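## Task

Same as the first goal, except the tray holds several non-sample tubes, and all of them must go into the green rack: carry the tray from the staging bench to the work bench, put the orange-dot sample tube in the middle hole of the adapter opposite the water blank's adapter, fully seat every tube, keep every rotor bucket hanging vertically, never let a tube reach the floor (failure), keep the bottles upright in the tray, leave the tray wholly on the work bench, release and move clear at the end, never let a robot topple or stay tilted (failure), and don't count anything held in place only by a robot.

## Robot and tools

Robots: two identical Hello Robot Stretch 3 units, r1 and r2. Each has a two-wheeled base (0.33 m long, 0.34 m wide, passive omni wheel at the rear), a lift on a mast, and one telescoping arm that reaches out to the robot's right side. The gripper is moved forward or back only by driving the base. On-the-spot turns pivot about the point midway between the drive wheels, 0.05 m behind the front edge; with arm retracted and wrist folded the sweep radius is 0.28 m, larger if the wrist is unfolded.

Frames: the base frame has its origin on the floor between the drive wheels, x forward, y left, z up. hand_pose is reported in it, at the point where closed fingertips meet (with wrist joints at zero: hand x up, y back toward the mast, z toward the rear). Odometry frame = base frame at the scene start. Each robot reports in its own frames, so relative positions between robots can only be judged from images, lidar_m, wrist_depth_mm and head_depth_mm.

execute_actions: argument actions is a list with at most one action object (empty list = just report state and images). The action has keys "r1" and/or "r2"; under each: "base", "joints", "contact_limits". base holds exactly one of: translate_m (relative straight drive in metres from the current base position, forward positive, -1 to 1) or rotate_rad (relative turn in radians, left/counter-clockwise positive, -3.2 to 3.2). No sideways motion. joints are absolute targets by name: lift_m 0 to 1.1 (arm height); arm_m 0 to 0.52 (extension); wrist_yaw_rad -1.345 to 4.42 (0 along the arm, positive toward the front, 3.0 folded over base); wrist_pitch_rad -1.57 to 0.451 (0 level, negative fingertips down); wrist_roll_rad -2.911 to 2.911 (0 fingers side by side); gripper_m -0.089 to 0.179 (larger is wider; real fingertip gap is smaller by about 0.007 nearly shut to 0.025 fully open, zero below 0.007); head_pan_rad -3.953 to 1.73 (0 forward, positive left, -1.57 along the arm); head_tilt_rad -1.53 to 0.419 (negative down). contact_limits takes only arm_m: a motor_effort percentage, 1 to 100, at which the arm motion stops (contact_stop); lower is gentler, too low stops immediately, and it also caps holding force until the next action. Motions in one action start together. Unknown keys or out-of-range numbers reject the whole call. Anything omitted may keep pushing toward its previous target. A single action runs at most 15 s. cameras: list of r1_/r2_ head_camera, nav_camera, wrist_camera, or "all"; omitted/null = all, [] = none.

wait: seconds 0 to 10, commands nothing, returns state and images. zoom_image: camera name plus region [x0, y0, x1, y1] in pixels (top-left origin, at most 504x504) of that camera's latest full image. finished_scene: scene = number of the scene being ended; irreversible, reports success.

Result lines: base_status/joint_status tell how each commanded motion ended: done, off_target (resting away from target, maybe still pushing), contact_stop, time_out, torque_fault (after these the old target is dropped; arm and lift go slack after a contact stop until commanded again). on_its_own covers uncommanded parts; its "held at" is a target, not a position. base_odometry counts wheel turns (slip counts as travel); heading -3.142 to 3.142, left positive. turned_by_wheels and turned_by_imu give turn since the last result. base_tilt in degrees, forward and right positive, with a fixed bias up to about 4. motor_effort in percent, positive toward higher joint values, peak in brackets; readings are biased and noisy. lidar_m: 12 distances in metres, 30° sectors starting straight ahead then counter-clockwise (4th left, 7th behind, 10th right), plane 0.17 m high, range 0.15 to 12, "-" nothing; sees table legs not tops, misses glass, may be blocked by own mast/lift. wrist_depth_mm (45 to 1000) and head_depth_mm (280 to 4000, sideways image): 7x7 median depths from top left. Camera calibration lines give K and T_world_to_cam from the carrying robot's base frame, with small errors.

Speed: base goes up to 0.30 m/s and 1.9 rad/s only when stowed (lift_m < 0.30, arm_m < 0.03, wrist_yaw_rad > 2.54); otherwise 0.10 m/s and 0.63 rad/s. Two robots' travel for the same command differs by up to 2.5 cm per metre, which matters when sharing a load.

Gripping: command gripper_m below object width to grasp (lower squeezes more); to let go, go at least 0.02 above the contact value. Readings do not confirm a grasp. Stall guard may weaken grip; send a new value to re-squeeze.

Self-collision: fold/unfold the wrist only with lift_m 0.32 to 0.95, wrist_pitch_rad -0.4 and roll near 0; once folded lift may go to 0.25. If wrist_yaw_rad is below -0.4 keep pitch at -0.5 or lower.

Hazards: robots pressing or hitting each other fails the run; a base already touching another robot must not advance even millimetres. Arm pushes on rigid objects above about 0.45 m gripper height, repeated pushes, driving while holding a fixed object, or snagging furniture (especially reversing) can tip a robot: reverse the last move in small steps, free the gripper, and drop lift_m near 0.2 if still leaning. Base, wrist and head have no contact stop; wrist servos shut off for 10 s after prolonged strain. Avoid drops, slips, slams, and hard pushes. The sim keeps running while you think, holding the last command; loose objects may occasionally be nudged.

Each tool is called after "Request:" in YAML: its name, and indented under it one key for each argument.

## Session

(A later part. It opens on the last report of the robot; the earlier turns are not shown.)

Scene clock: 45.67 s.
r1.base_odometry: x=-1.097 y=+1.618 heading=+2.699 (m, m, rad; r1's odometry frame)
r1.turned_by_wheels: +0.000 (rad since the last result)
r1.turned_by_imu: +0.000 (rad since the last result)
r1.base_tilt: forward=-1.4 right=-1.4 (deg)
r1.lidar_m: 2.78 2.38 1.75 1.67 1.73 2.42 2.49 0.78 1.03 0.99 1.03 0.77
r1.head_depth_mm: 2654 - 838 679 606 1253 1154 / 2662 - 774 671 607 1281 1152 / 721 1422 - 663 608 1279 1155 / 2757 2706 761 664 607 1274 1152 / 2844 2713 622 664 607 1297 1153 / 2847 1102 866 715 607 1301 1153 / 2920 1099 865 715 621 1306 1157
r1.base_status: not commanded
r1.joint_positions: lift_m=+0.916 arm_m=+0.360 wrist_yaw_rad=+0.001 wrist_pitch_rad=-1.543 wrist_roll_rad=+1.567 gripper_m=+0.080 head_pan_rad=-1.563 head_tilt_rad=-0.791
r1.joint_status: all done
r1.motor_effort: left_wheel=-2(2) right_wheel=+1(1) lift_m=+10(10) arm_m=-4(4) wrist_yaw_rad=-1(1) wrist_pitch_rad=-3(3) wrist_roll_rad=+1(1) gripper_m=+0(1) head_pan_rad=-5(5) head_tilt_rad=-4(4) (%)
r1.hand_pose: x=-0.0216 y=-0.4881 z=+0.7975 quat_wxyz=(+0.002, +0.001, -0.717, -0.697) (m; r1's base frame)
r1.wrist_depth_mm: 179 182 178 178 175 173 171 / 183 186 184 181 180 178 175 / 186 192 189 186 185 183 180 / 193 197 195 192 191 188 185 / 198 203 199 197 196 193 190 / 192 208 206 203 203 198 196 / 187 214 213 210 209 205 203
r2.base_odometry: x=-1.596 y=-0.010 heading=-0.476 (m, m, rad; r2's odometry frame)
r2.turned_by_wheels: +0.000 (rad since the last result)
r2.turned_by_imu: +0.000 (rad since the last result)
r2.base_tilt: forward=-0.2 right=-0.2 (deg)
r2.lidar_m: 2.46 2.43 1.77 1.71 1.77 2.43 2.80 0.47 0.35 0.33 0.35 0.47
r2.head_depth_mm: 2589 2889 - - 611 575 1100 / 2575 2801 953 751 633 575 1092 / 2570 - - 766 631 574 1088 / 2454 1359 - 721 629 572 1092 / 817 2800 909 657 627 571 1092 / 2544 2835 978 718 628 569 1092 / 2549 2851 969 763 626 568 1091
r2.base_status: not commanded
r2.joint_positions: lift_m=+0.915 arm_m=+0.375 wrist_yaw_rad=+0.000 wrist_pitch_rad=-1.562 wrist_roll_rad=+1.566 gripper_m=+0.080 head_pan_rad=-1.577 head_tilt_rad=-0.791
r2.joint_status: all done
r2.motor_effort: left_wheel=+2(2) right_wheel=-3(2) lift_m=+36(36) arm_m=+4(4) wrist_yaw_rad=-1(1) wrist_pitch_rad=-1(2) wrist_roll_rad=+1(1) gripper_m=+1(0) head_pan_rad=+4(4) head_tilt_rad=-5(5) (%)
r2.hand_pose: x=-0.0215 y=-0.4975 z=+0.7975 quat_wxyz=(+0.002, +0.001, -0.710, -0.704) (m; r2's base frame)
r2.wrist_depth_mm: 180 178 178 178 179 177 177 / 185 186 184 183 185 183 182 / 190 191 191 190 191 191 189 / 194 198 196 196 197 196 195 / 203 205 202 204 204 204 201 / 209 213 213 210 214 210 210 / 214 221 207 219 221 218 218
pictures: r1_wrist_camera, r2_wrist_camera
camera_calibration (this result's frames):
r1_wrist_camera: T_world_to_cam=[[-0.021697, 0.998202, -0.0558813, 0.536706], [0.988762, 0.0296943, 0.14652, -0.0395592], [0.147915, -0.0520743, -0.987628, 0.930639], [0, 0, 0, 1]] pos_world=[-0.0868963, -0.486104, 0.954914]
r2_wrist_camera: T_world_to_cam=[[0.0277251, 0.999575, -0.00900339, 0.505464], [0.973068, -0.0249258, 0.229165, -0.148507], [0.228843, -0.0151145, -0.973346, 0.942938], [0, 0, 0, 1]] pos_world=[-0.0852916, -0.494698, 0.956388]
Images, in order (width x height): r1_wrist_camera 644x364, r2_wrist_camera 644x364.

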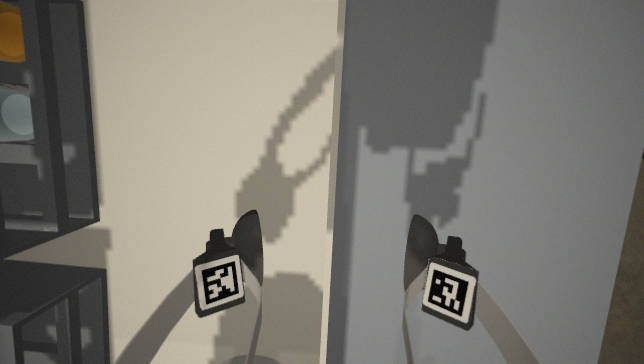

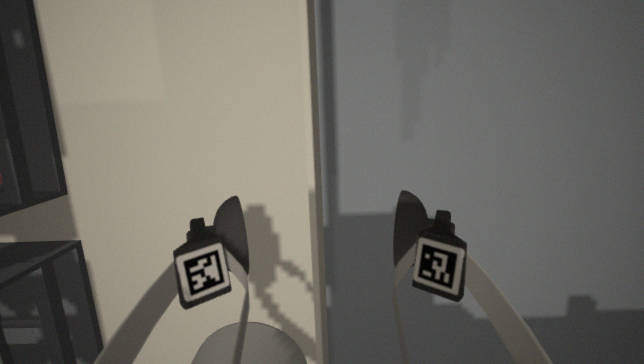

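Request:
execute_actions:
  actions:
    - {"r1":{"joints":{"gripper_m":-0.05}},"r2":{"joints":{"gripper_m":-0.05}}}
  cameras: []

Request:
execute_actions:
  actions:
    - {"r1":{"joints":{"lift_m":1.04}},"r2":{"joints":{"lift_m":1.04}}}
  cameras: []

Request:
execute_actions:
  actions:
    - {"r1":{"base":{"translate_m":-1.0},"joints":{"arm_m":0.355}},"r2":{"base":{"translate_m":1.0},"joints":{"arm_m":0.37}}}
  cameras: ["r1_head_camera"]

Scene clock: 49.13 s.
r1.base_odometry: x=-1.097 y=+1.618 heading=+2.699 (m, m, rad; r1's odometry frame)
r1.turned_by_wheels: +0.000 (rad since the last result)
r1.turned_by_imu: +0.000 (rad since the last result)
r1.base_tilt: forward=-1.4 right=-1.5 (deg)
r1.lidar_m: 2.78 2.38 1.75 1.67 1.74 2.42 2.49 0.78 1.02 0.99 1.03 0.77
r1.head_depth_mm: 2637 - 839 679 606 1254 1157 / 2668 - 770 670 607 1281 1152 / 719 1416 - 663 607 1275 1152 / 2766 2714 763 663 607 1280 1155 / 2838 2702 623 665 608 1303 1152 / 2871 1099 864 714 607 1301 1152 / 2880 1099 867 713 621 1303 1153
r1.base_status: not commanded
r1.joint_positions: lift_m=+0.915 arm_m=+0.360 wrist_yaw_rad=+0.001 wrist_pitch_rad=-1.532 wrist_roll_rad=+1.570 gripper_m=-0.049 head_pan_rad=-1.563 head_tilt_rad=-0.791
r1.joint_status: all done
r1.motor_effort: left_wheel=-2(2) right_wheel=+2(1) lift_m=+14(14) arm_m=-4(4) wrist_yaw_rad=-1(2) wrist_pitch_rad=-7(7) wrist_roll_rad=+1(1) gripper_m=-22(100) head_pan_rad=-5(5) head_tilt_rad=-2(4) (%)
r1.hand_pose: x=-0.0215 y=-0.4909 z=+0.7971 quat_wxyz=(+0.001, +0.000, -0.720, -0.694) (m; r1's base frame)
r1.wrist_depth_mm: 180 180 178 175 175 171 170 / 182 186 182 180 179 176 174 / 171 191 187 185 185 180 177 / 192 196 193 191 189 185 183 / 197 203 198 195 194 190 187 / 191 208 204 - 199 197 193 / 191 214 210 208 207 203 201
r2.base_odometry: x=-1.596 y=-0.010 heading=-0.476 (m, m, rad; r2's odometry frame)
r2.turned_by_wheels: +0.000 (rad since the last result)
r2.turned_by_imu: +0.000 (rad since the last result)
r2.base_tilt: forward=-0.2 right=-0.2 (deg)
r2.lidar_m: 2.46 2.42 1.77 1.71 1.77 2.43 2.80 0.47 0.35 0.33 0.35 0.48
r2.head_depth_mm: 2589 2888 - - 610 575 1097 / 2578 2805 953 748 632 573 1093 / 2578 - - 768 633 573 1093 / 2456 835 - 761 630 570 1088 / 815 2804 910 654 628 571 1091 / 2570 2857 975 717 627 570 1085 / 2569 2857 973 761 627 567 1089
r2.base_status: not commanded
r2.joint_positions: lift_m=+0.915 arm_m=+0.375 wrist_yaw_rad=+0.000 wrist_pitch_rad=-1.553 wrist_roll_rad=+1.566 gripper_m=-0.049 head_pan_rad=-1.577 head_tilt_rad=-0.791
r2.joint_status: all done
r2.motor_effort: left_wheel=+1(2) right_wheel=-2(3) lift_m=+44(45) arm_m=+3(4) wrist_yaw_rad=+0(1) wrist_pitch_rad=-4(5) wrist_roll_rad=+1(1) gripper_m=-18(93) head_pan_rad=+4(4) head_tilt_rad=-5(5) (%)
r2.hand_pose: x=-0.0215 y=-0.4999 z=+0.7970 quat_wxyz=(+0.002, +0.001, -0.713, -0.701) (m; r2's base frame)
r2.wrist_depth_mm: 180 179 177 177 177 176 175 / 185 185 183 183 182 183 181 / 191 191 189 189 189 188 186 / 196 198 196 195 196 195 192 / 202 204 204 - 203 202 199 / 205 212 210 212 209 208 207 / 193 219 198 216 219 217 214
pictures: none
No camera images: the call's "cameras" was empty. Leave "cameras" out to get every camera's image.

Scene clock: 51.10 s.
r1.base_odometry: x=-1.097 y=+1.618 heading=+2.699 (m, m, rad; r1's odometry frame)
r1.turned_by_wheels: +0.000 (rad since the last result)
r1.turned_by_imu: +0.000 (rad since the last result)
r1.base_tilt: forward=-1.4 right=-1.5 (deg)
r1.lidar_m: 2.78 2.38 1.75 1.68 1.74 2.42 2.50 0.78 1.03 0.99 1.03 0.77
r1.head_depth_mm: 2724 651 578 697 607 1254 1150 / - 651 572 695 607 1279 1152 / 1339 770 578 713 606 1285 1153 / 2764 678 572 711 606 1277 1151 / 2824 514 553 713 608 1305 1154 / 2872 1102 865 715 607 1305 1156 / 2891 1098 865 713 620 1301 1156
r1.base_status: not commanded
r1.joint_positions: lift_m=+1.039 arm_m=+0.360 wrist_yaw_rad=+0.001 wrist_pitch_rad=-1.531 wrist_roll_rad=+1.570 gripper_m=-0.049 head_pan_rad=-1.563 head_tilt_rad=-0.791
r1.joint_status: all done
r1.motor_effort: left_wheel=-3(2) right_wheel=+2(2) lift_m=+33(35) arm_m=-4(4) wrist_yaw_rad=-1(1) wrist_pitch_rad=-8(8) wrist_roll_rad=+0(0) gripper_m=-22(22) head_pan_rad=-5(5) head_tilt_rad=-5(4) (%)
r1.hand_pose: x=-0.0215 y=-0.4911 z=+0.9208 quat_wxyz=(+0.001, +0.000, -0.721, -0.693) (m; r1's base frame)
r1.wrist_depth_mm: 177 180 176 174 289 286 - / 183 185 181 181 299 293 994 / 184 190 187 184 304 305 - / 191 196 193 191 313 311 - / 196 203 199 193 322 324 - / 191 208 205 - 329 - - / 191 216 210 210 343 - -
r2.base_odometry: x=-1.596 y=-0.010 heading=-0.476 (m, m, rad; r2's odometry frame)
r2.turned_by_wheels: +0.000 (rad since the last result)
r2.turned_by_imu: +0.000 (rad since the last result)
r2.base_tilt: forward=-0.2 right=-0.2 (deg)
r2.lidar_m: 2.47 2.42 1.77 1.71 1.77 2.43 2.80 0.48 0.35 0.33 0.35 0.48
r2.head_depth_mm: - 2871 994 775 634 575 1091 / 2602 2902 699 726 633 574 1096 / - 745 696 723 632 573 1096 / 725 - 695 723 630 571 1089 / 2435 2720 563 720 629 571 1091 / 2558 2816 563 739 628 570 1089 / 2567 2823 972 760 625 568 1086
r2.base_status: not commanded
r2.joint_positions: lift_m=+1.039 arm_m=+0.375 wrist_yaw_rad=+0.000 wrist_pitch_rad=-1.553 wrist_roll_rad=+1.566 gripper_m=-0.049 head_pan_rad=-1.577 head_tilt_rad=-0.791
r2.joint_status: all done
r2.motor_effort: left_wheel=+1(2) right_wheel=-2(3) lift_m=+57(59) arm_m=+3(3) wrist_yaw_rad=+1(0) wrist_pitch_rad=-5(5) wrist_roll_rad=+1(1) gripper_m=-18(18) head_pan_rad=+4(5) head_tilt_rad=-5(5) (%)
r2.hand_pose: x=-0.0215 y=-0.4999 z=+0.9216 quat_wxyz=(+0.002, +0.001, -0.713, -0.701) (m; r2's base frame)
r2.wrist_depth_mm: 181 181 179 291 294 292 - / 184 185 184 184 304 301 - / 191 192 190 191 313 313 - / 196 198 197 196 326 324 - / 206 204 203 - 338 333 - / 208 213 211 281 346 344 - / 194 219 201 219 363 363 -
pictures: none
No camera images: the call's "cameras" was empty. Leave "cameras" out to get every camera's image.

Scene clock: 62.33 s.
r1.base_odometry: x=-0.193 y=+1.189 heading=+2.699 (m, m, rad; r1's odometry frame)
r1.turned_by_wheels: +0.000 (rad since the last result)
r1.turned_by_imu: +0.005 (rad since the last result)
r1.base_tilt: forward=-1.4 right=-1.5 (deg)
r1.lidar_m: 1.73 2.39 1.73 1.70 1.77 2.45 1.50 1.77 3.17 1.01 0.43 1.41
r1.head_depth_mm: 2769 648 576 1715 1496 1297 1151 / - 649 652 1722 1494 1298 1153 / 1285 742 653 1671 1495 1304 1150 / 2784 672 565 1682 1495 1298 1155 / 2816 510 543 1684 1496 1299 1156 / 2868 1099 865 1684 1500 1302 1118 / 2887 1097 868 714 652 826 1156
r1.base_status: done
r1.joint_positions: lift_m=+1.039 arm_m=+0.355 wrist_yaw_rad=+0.001 wrist_pitch_rad=-1.532 wrist_roll_rad=+1.570 gripper_m=-0.049 head_pan_rad=-1.563 head_tilt_rad=-0.791
r1.joint_status: all done
r1.motor_effort: left_wheel=-2(6) right_wheel=+2(2) lift_m=+33(33) arm_m=-4(7) wrist_yaw_rad=-1(1) wrist_pitch_rad=-7(14) wrist_roll_rad=+1(0) gripper_m=-22(21) head_pan_rad=-5(5) head_tilt_rad=-4(4) (%)
r1.hand_pose: x=-0.0215 y=-0.4859 z=+0.9208 quat_wxyz=(+0.001, +0.000, -0.720, -0.694) (m; r1's base frame)
r1.wrist_depth_mm: 176 179 176 174 - - 1000 / 181 184 180 180 - - - / 176 190 186 185 - - - / 192 196 192 191 - - - / 194 203 198 194 - - - / 193 209 205 - - - - / 191 214 212 212 608 - -
r2.base_odometry: x=-0.707 y=-0.468 heading=-0.476 (m, m, rad; r2's odometry frame)
r2.turned_by_wheels: +0.000 (rad since the last result)
r2.turned_by_imu: -0.008 (rad since the last result)
r2.base_tilt: forward=-0.2 right=-0.2 (deg)
r2.lidar_m: 1.48 2.44 1.77 1.71 1.77 2.41 1.33 0.46 0.43 1.32 3.17 1.74
r2.head_depth_mm: - 2866 993 799 1470 1283 953 / 2581 2879 694 1323 1500 1306 1113 / - 744 697 1694 1532 1306 1135 / 697 - 693 1617 1524 1300 1127 / 1288 2761 553 1586 1528 1294 1131 / 2556 2808 554 1742 1527 1296 1124 / 2532 2815 2352 1843 1522 1297 1131
r2.base_status: done
r2.joint_positions: lift_m=+1.039 arm_m=+0.370 wrist_yaw_rad=+0.000 wrist_pitch_rad=-1.556 wrist_roll_rad=+1.566 gripper_m=-0.049 head_pan_rad=-1.577 head_tilt_rad=-0.791
r2.joint_status: all done
r2.motor_effort: left_wheel=+2(7) right_wheel=-5(7) lift_m=+57(57) arm_m=-2(2) wrist_yaw_rad=-1(1) wrist_pitch_rad=-4(10) wrist_roll_rad=+1(1) gripper_m=-18(18) head_pan_rad=+4(4) head_tilt_rad=-5(5) (%)
r2.hand_pose: x=-0.0215 y=-0.4946 z=+0.9216 quat_wxyz=(+0.002, +0.001, -0.712, -0.702) (m; r2's base frame)
r2.wrist_depth_mm: 182 180 179 998 - - - / 185 186 184 - - - - / 191 191 190 191 - - - / 196 198 195 196 - - - / 205 205 202 - - - - / 204 213 209 - - - - / 192 219 201 215 - - -
pictures: r1_head_camera (sideways: a quarter turn clockwise sets it upright)
camera_calibration (this result's frames):
r1_head_camera: T_world_to_cam=[[-0.0539139, 0.747864, -0.661659, 0.882425], [0.99745, 0.0713661, -0.000611074, -0.00409968], [0.0467631, -0.660005, -0.749804, 0.935072], [0, 0, 0, 1]] pos_world=[0.00793741, -0.042489, 1.28498]
Images, in order (width x height): r1_head_camera 896x504.

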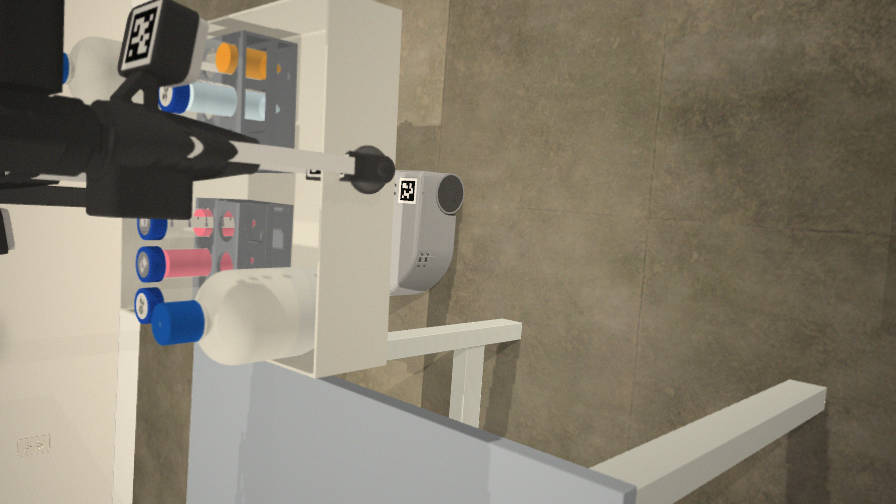

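Request:
execute_actions:
  actions:
    - {"r1":{"base":{"translate_m":-1.0},"joints":{"arm_m":0.346}},"r2":{"base":{"translate_m":1.0},"joints":{"arm_m":0.361}}}
  cameras: []

Request:
execute_actions:
  actions:
    - {"r1":{"base":{"translate_m":-0.55},"joints":{"arm_m":0.335}},"r2":{"base":{"translate_m":0.55},"joints":{"arm_m":0.35}}}
  cameras: ["r1_nav_camera","r2_nav_camera"]

Scene clock: 74.53 s.
r1.base_odometry: x=+0.710 y=+0.761 heading=+2.699 (m, m, rad; r1's odometry frame)
r1.turned_by_wheels: +0.000 (rad since the last result)
r1.turned_by_imu: +0.004 (rad since the last result)
r1.base_tilt: forward=-1.4 right=-1.4 (deg)
r1.lidar_m: 1.31 2.37 1.77 1.71 1.79 2.47 1.92 0.57 1.07 1.30 3.19 1.32
r1.head_depth_mm: 2739 633 571 1713 1492 1303 1155 / - 625 649 1718 1495 1300 1152 / 1265 - 654 1647 1497 1304 1157 / 2786 660 563 1635 1492 1304 1150 / 2813 504 538 1720 1501 1303 1155 / 2851 2699 2152 1768 1497 1303 1155 / 2868 2715 2136 1763 1500 1303 1155
r1.base_status: done
r1.joint_positions: lift_m=+1.039 arm_m=+0.346 wrist_yaw_rad=+0.001 wrist_pitch_rad=-1.541 wrist_roll_rad=+1.570 gripper_m=-0.049 head_pan_rad=-1.563 head_tilt_rad=-0.791
r1.joint_status: all done
r1.motor_effort: left_wheel=-2(5) right_wheel=+2(2) lift_m=+33(33) arm_m=-3(8) wrist_yaw_rad=-1(1) wrist_pitch_rad=-3(17) wrist_roll_rad=+0(0) gripper_m=-20(22) head_pan_rad=-5(5) head_tilt_rad=-3(3) (%)
r1.hand_pose: x=-0.0215 y=-0.4745 z=+0.9210 quat_wxyz=(+0.001, +0.000, -0.717, -0.697) (m; r1's base frame)
r1.wrist_depth_mm: 175 175 174 173 - - 968 / 178 182 179 177 - - - / 184 188 184 183 - - - / 188 193 191 190 - - - / 194 201 198 193 - - - / 193 208 205 - - - - / 192 215 211 212 - - -
r2.base_odometry: x=+0.182 y=-0.925 heading=-0.476 (m, m, rad; r2's odometry frame)
r2.turned_by_wheels: +0.000 (rad since the last result)
r2.turned_by_imu: -0.008 (rad since the last result)
r2.base_tilt: forward=-0.2 right=-0.2 (deg)
r2.lidar_m: 1.19 2.47 1.79 1.72 1.78 2.42 1.33 1.33 3.17 1.30 1.06 0.54
r2.head_depth_mm: - 2866 2397 1886 1537 1310 1136 / 2590 2831 691 1713 1537 1309 1136 / - 740 693 1710 1537 1297 1138 / 683 - 690 1618 1526 1294 1131 / 1255 1323 539 1574 1519 1299 1128 / 2540 2815 538 1738 1525 1297 1124 / 2506 2832 2343 1843 1473 1297 1128
r2.base_status: done
r2.joint_positions: lift_m=+1.039 arm_m=+0.361 wrist_yaw_rad=+0.002 wrist_pitch_rad=-1.567 wrist_roll_rad=+1.566 gripper_m=-0.049 head_pan_rad=-1.577 head_tilt_rad=-0.791
r2.joint_status: all done
r2.motor_effort: left_wheel=+3(6) right_wheel=-5(8) lift_m=+57(57) arm_m=-1(4) wrist_yaw_rad=-2(2) wrist_pitch_rad=-1(12) wrist_roll_rad=+1(1) gripper_m=-18(19) head_pan_rad=+4(4) head_tilt_rad=-5(5) (%)
r2.hand_pose: x=-0.0216 y=-0.4828 z=+0.9219 quat_wxyz=(+0.003, +0.002, -0.708, -0.706) (m; r2's base frame)
r2.wrist_depth_mm: 181 181 180 - - - - / 187 186 184 - - - - / 190 191 190 - - - - / 196 197 197 198 - - - / 204 203 201 - - - - / 204 210 208 - - - - / 190 216 204 214 886 - -
pictures: none
No camera images: the call's "cameras" was empty. Leave "cameras" out to get every camera's image.

Scene clock: 81.20 s.
r1.base_odometry: x=+1.207 y=+0.525 heading=+2.699 (m, m, rad; r1's odometry frame)
r1.turned_by_wheels: +0.000 (rad since the last result)
r1.turned_by_imu: +0.002 (rad since the last result)
r1.base_tilt: forward=-1.4 right=-1.5 (deg)
r1.lidar_m: 1.85 2.40 1.78 1.72 1.79 2.48 1.38 1.35 1.00 0.31 3.17 2.06
r1.head_depth_mm: 2758 629 568 677 607 560 1152 / - 622 644 680 608 1231 1152 / 1253 - 654 695 607 1235 1157 / 2779 657 551 695 607 753 1120 / 2814 506 526 1668 621 1228 1155 / 2826 2710 2082 1757 1497 1302 1153 / 2860 2716 2141 1764 1494 1305 1158
r1.base_status: done
r1.joint_positions: lift_m=+1.039 arm_m=+0.335 wrist_yaw_rad=+0.001 wrist_pitch_rad=-1.531 wrist_roll_rad=+1.570 gripper_m=-0.049 head_pan_rad=-1.563 head_tilt_rad=-0.791
r1.joint_status: all done
r1.motor_effort: left_wheel=-2(5) right_wheel=+1(5) lift_m=+33(33) arm_m=-4(6) wrist_yaw_rad=-1(1) wrist_pitch_rad=-8(16) wrist_roll_rad=+1(1) gripper_m=-22(22) head_pan_rad=-5(4) head_tilt_rad=-4(3) (%)
r1.hand_pose: x=-0.0215 y=-0.4662 z=+0.9208 quat_wxyz=(+0.001, +0.000, -0.721, -0.693) (m; r1's base frame)
r1.wrist_depth_mm: 174 176 172 171 290 286 965 / 178 182 179 176 299 291 - / 185 188 185 183 303 301 - / 190 195 190 190 315 311 - / 194 202 199 192 322 321 - / 190 209 207 - 332 334 - / 190 217 214 214 - - -
r2.base_odometry: x=+0.671 y=-1.177 heading=-0.475 (m, m, rad; r2's odometry frame)
r2.turned_by_wheels: +0.000 (rad since the last result)
r2.turned_by_imu: -0.004 (rad since the last result)
r2.base_tilt: forward=-0.2 right=-0.2 (deg)
r2.lidar_m: 1.14 2.49 1.80 1.73 1.79 2.41 1.87 2.08 0.32 0.31 0.32 0.44
r2.head_depth_mm: - 2862 2413 1875 1540 1308 1137 / 2604 2883 704 1719 1543 1254 1136 / - 730 687 704 631 560 1074 / 680 - 688 721 628 559 1076 / 723 1336 560 699 628 558 1128 / 2552 2821 540 718 626 556 1132 / 2493 2813 975 741 627 543 1126
r2.base_status: done
r2.joint_positions: lift_m=+1.040 arm_m=+0.350 wrist_yaw_rad=+0.003 wrist_pitch_rad=-1.556 wrist_roll_rad=+1.565 gripper_m=-0.049 head_pan_rad=-1.577 head_tilt_rad=-0.791
r2.joint_status: all done
r2.motor_effort: left_wheel=+3(8) right_wheel=-6(9) lift_m=+57(57) arm_m=-2(4) wrist_yaw_rad=-3(3) wrist_pitch_rad=-4(13) wrist_roll_rad=+1(2) gripper_m=-18(19) head_pan_rad=+4(4) head_tilt_rad=-4(5) (%)
r2.hand_pose: x=-0.0216 y=-0.4748 z=+0.9216 quat_wxyz=(+0.003, +0.003, -0.712, -0.702) (m; r2's base frame)
r2.wrist_depth_mm: 185 184 182 - - - - / 188 188 187 299 304 304 - / 194 194 191 311 315 313 - / 197 198 196 196 324 325 - / 208 204 203 - 336 334 - / 198 211 208 209 350 351 - / 192 216 206 212 364 364 -
pictures: r1_nav_camera (sideways: a quarter turn counterclockwise sets it upright), r2_nav_camera (sideways: a quarter turn counterclockwise sets it upright)
camera_calibration (this result's frames):
r1_nav_camera: T_world_to_cam=[[0.0335833, -0.687526, 0.725383, -0.897949], [-0.998238, 0.0124505, 0.0580165, -0.0114606], [-0.0489193, -0.726053, -0.685896, 0.855453], [0, 0, 0, 1]] pos_world=[0.0605638, 0.00388409, 1.23877]
r2_nav_camera: T_world_to_cam=[[-0.0416936, -0.703141, 0.709827, -0.881981], [-0.998511, 0.0543294, -0.00483262, 0.059324], [-0.0351665, -0.708972, -0.704359, 0.8792], [0, 0, 0, 1]] pos_world=[0.0533811, -0.0000512606, 1.24561]
Images, in order (width x height): r1_nav_camera 672x504, r2_nav_camera 672x504.

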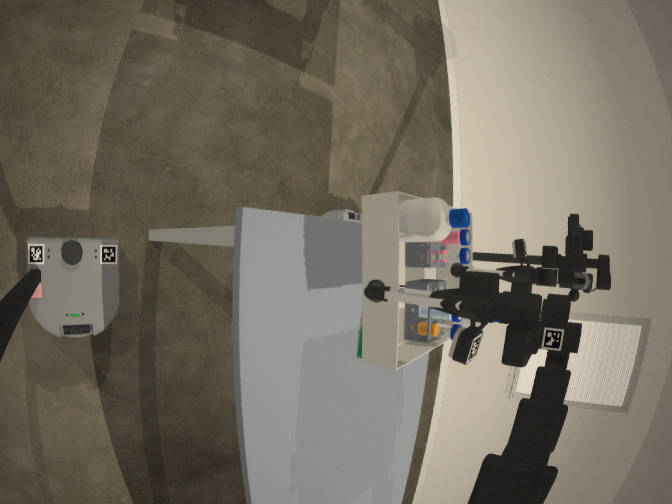

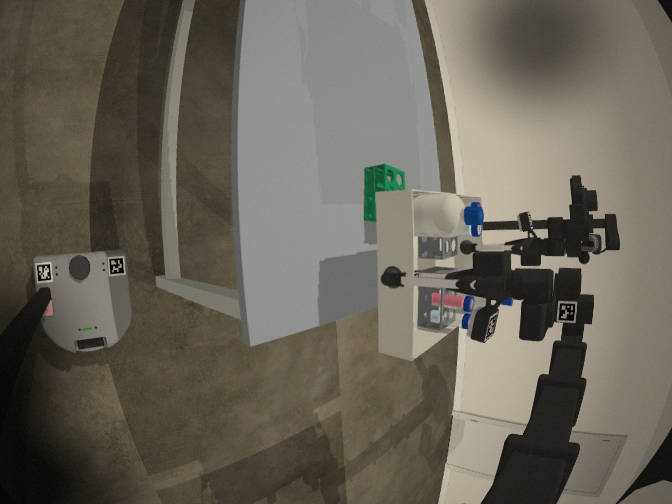

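Request:
execute_actions:
  actions:
    - {"r1":{"base":{"translate_m":-0.52},"joints":{"arm_m":0.326}},"r2":{"base":{"translate_m":0.52},"joints":{"arm_m":0.341}}}
  cameras: ["r2_head_camera"]

Request:
execute_actions:
  actions:
    - {"r1":{"joints":{"lift_m":0.95}},"r2":{"joints":{"lift_m":0.95}}}
  cameras: ["r1_head_camera","r2_head_camera"]

Scene clock: 88.83 s.
r1.base_odometry: x=+1.677 y=+0.302 heading=+2.698 (m, m, rad; r1's odometry frame)
r1.turned_by_wheels: +0.000 (rad since the last result)
r1.turned_by_imu: +0.002 (rad since the last result)
r1.base_tilt: forward=-1.5 right=-1.3 (deg)
r1.lidar_m: 2.36 2.41 1.79 1.73 1.81 2.51 1.04 0.87 0.99 0.96 1.00 0.65
r1.head_depth_mm: 2791 660 616 679 607 559 1150 / - 620 636 677 607 559 1157 / 1244 - 648 696 608 1231 1149 / 2775 666 642 679 607 1231 1155 / 2784 624 516 679 608 1259 1151 / 2822 2720 839 713 607 1257 1151 / 2873 2720 814 713 607 1257 1150
r1.base_status: done
r1.joint_positions: lift_m=+1.039 arm_m=+0.326 wrist_yaw_rad=+0.001 wrist_pitch_rad=-1.532 wrist_roll_rad=+1.570 gripper_m=-0.049 head_pan_rad=-1.563 head_tilt_rad=-0.791
r1.joint_status: all done
r1.motor_effort: left_wheel=-2(5) right_wheel=+1(2) lift_m=+33(33) arm_m=-4(8) wrist_yaw_rad=-1(1) wrist_pitch_rad=-7(17) wrist_roll_rad=+0(0) gripper_m=-22(23) head_pan_rad=-5(4) head_tilt_rad=-4(4) (%)
r1.hand_pose: x=-0.0215 y=-0.4568 z=+0.9208 quat_wxyz=(+0.001, +0.000, -0.720, -0.694) (m; r1's base frame)
r1.wrist_depth_mm: 173 174 171 171 293 285 986 / 178 180 177 176 296 293 - / 184 187 184 182 307 303 - / 189 194 192 189 316 311 - / 193 203 200 193 321 321 - / 189 209 207 - 332 330 - / 191 219 215 215 341 - -
r2.base_odometry: x=+1.133 y=-1.415 heading=-0.475 (m, m, rad; r2's odometry frame)
r2.turned_by_wheels: +0.000 (rad since the last result)
r2.turned_by_imu: -0.004 (rad since the last result)
r2.base_tilt: forward=-0.2 right=-0.2 (deg)
r2.lidar_m: 1.35 2.52 1.82 1.73 1.79 2.42 2.38 0.44 0.32 0.30 0.31 0.42
r2.head_depth_mm: - 2877 993 758 635 562 1136 / 2633 2892 697 592 633 560 1131 / - 728 679 585 632 547 1134 / 674 - 690 702 630 546 1130 / 702 1340 549 569 627 545 1129 / 2544 2813 526 699 626 544 1128 / 2512 2798 973 761 625 544 1127
r2.base_status: done
r2.joint_positions: lift_m=+1.040 arm_m=+0.341 wrist_yaw_rad=+0.003 wrist_pitch_rad=-1.558 wrist_roll_rad=+1.563 gripper_m=-0.049 head_pan_rad=-1.577 head_tilt_rad=-0.791
r2.joint_status: all done
r2.motor_effort: left_wheel=+3(5) right_wheel=-6(10) lift_m=+56(57) arm_m=-1(5) wrist_yaw_rad=-4(4) wrist_pitch_rad=-3(13) wrist_roll_rad=+2(2) gripper_m=-18(20) head_pan_rad=+4(4) head_tilt_rad=-4(5) (%)
r2.hand_pose: x=-0.0216 y=-0.4652 z=+0.9217 quat_wxyz=(+0.004, +0.004, -0.711, -0.703) (m; r2's base frame)
r2.wrist_depth_mm: 187 186 184 290 296 294 - / 189 190 188 300 307 302 - / 193 194 193 310 314 315 - / 197 200 199 199 323 327 - / 209 205 202 - 335 338 - / 202 210 208 209 350 349 - / 190 216 209 211 368 363 -
pictures: r2_head_camera (sideways: a quarter turn clockwise sets it upright)
camera_calibration (this result's frames):
r2_head_camera: T_world_to_cam=[[0.00466325, 0.686088, -0.727504, 0.9666], [0.999417, -0.0278001, -0.0198113, 0.0189738], [-0.0338169, -0.726987, -0.685818, 0.852603], [0, 0, 0, 1]] pos_world=[0.00536222, -0.0428136, 1.28831]
Images, in order (width x height): r2_head_camera 896x504.

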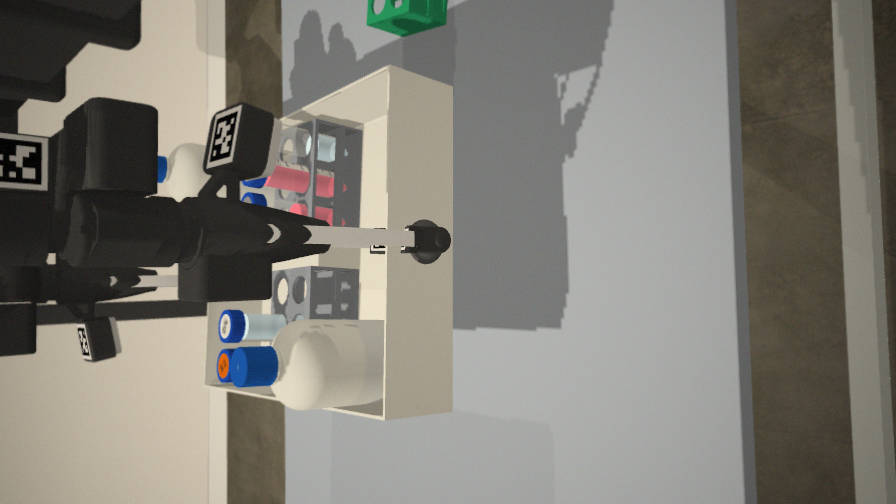

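Scene clock: 90.50 s.
r1.base_odometry: x=+1.677 y=+0.302 heading=+2.698 (m, m, rad; r1's odometry frame)
r1.turned_by_wheels: +0.000 (rad since the last result)
r1.turned_by_imu: +0.000 (rad since the last result)
r1.base_tilt: forward=-1.4 right=-1.4 (deg)
r1.lidar_m: 2.37 2.41 1.78 1.73 1.81 2.51 1.04 0.87 0.98 0.95 0.99 0.64
r1.head_depth_mm: - 1016 815 644 607 559 1152 / - - 701 621 606 560 1152 / 707 829 - 631 607 1235 1155 / 2707 2693 716 634 607 1234 1153 / 2807 2705 563 607 607 1256 1153 / 2839 2718 868 714 607 1254 1158 / 2841 2709 818 714 608 1254 1155
r1.base_status: not commanded
r1.joint_positions: lift_m=+0.950 arm_m=+0.326 wrist_yaw_rad=+0.001 wrist_pitch_rad=-1.533 wrist_roll_rad=+1.570 gripper_m=-0.049 head_pan_rad=-1.563 head_tilt_rad=-0.791
r1.joint_status: all done
r1.motor_effort: left_wheel=-1(2) right_wheel=+1(1) lift_m=+15(28) arm_m=-4(4) wrist_yaw_rad=-1(1) wrist_pitch_rad=-7(7) wrist_roll_rad=+1(0) gripper_m=-23(22) head_pan_rad=-5(5) head_tilt_rad=-4(4) (%)
r1.hand_pose: x=-0.0215 y=-0.4567 z=+0.8320 quat_wxyz=(+0.001, +0.000, -0.720, -0.694) (m; r1's base frame)
r1.wrist_depth_mm: 174 173 171 169 208 204 203 / 178 180 177 176 213 209 207 / 185 187 183 183 219 215 212 / 188 195 191 189 225 220 219 / 194 203 199 193 230 226 985 / 190 209 207 - 236 233 - / 188 220 216 215 244 239 -
r2.base_odometry: x=+1.133 y=-1.415 heading=-0.475 (m, m, rad; r2's odometry frame)
r2.turned_by_wheels: +0.000 (rad since the last result)
r2.turned_by_imu: +0.000 (rad since the last result)
r2.base_tilt: forward=-0.2 right=-0.2 (deg)
r2.lidar_m: 1.35 2.51 1.82 1.74 1.80 2.42 2.39 0.44 0.32 0.30 0.31 0.42
r2.head_depth_mm: 2590 2825 - 774 635 563 1138 / 2569 - 989 712 632 560 1133 / 2512 - - 721 631 548 1136 / 2493 763 - 711 630 546 1131 / 675 2704 731 600 628 545 1125 / 2542 2821 939 617 628 545 1127 / 2524 2781 973 761 627 543 1129
r2.base_status: not commanded
r2.joint_positions: lift_m=+0.950 arm_m=+0.341 wrist_yaw_rad=+0.003 wrist_pitch_rad=-1.558 wrist_roll_rad=+1.563 gripper_m=-0.049 head_pan_rad=-1.577 head_tilt_rad=-0.791
r2.joint_status: all done
r2.motor_effort: left_wheel=+3(3) right_wheel=-7(7) lift_m=+46(49) arm_m=-1(1) wrist_yaw_rad=-5(3) wrist_pitch_rad=-3(3) wrist_roll_rad=+2(2) gripper_m=-18(18) head_pan_rad=+4(4) head_tilt_rad=-5(5) (%)
r2.hand_pose: x=-0.0216 y=-0.4652 z=+0.8320 quat_wxyz=(+0.004, +0.004, -0.711, -0.703) (m; r2's base frame)
r2.wrist_depth_mm: 186 184 184 209 210 209 208 / 190 189 188 217 219 215 215 / 195 194 193 223 224 224 222 / 197 200 198 199 232 230 230 / 207 204 202 - 240 239 240 / 202 210 210 231 249 246 249 / 190 214 209 212 259 258 260
pictures: r1_head_camera (sideways: a quarter turn clockwise sets it upright), r2_head_camera (sideways: a quarter turn clockwise sets it upright)
camera_calibration (this result's frames):
r1_head_camera: T_world_to_cam=[[-0.0539138, 0.747864, -0.661659, 0.882425], [0.99745, 0.0713659, -0.000611066, -0.00409969], [0.0467629, -0.660005, -0.749804, 0.935072], [0, 0, 0, 1]] pos_world=[0.0079374, -0.042489, 1.28498]
r2_head_camera: T_world_to_cam=[[0.00466333, 0.686088, -0.727504, 0.9666], [0.999417, -0.0278002, -0.0198113, 0.0189738], [-0.033817, -0.726987, -0.685818, 0.852603], [0, 0, 0, 1]] pos_world=[0.00536222, -0.0428136, 1.28831]
Images, in order (width x height): r1_head_camera 896x504, r2_head_camera 896x504.

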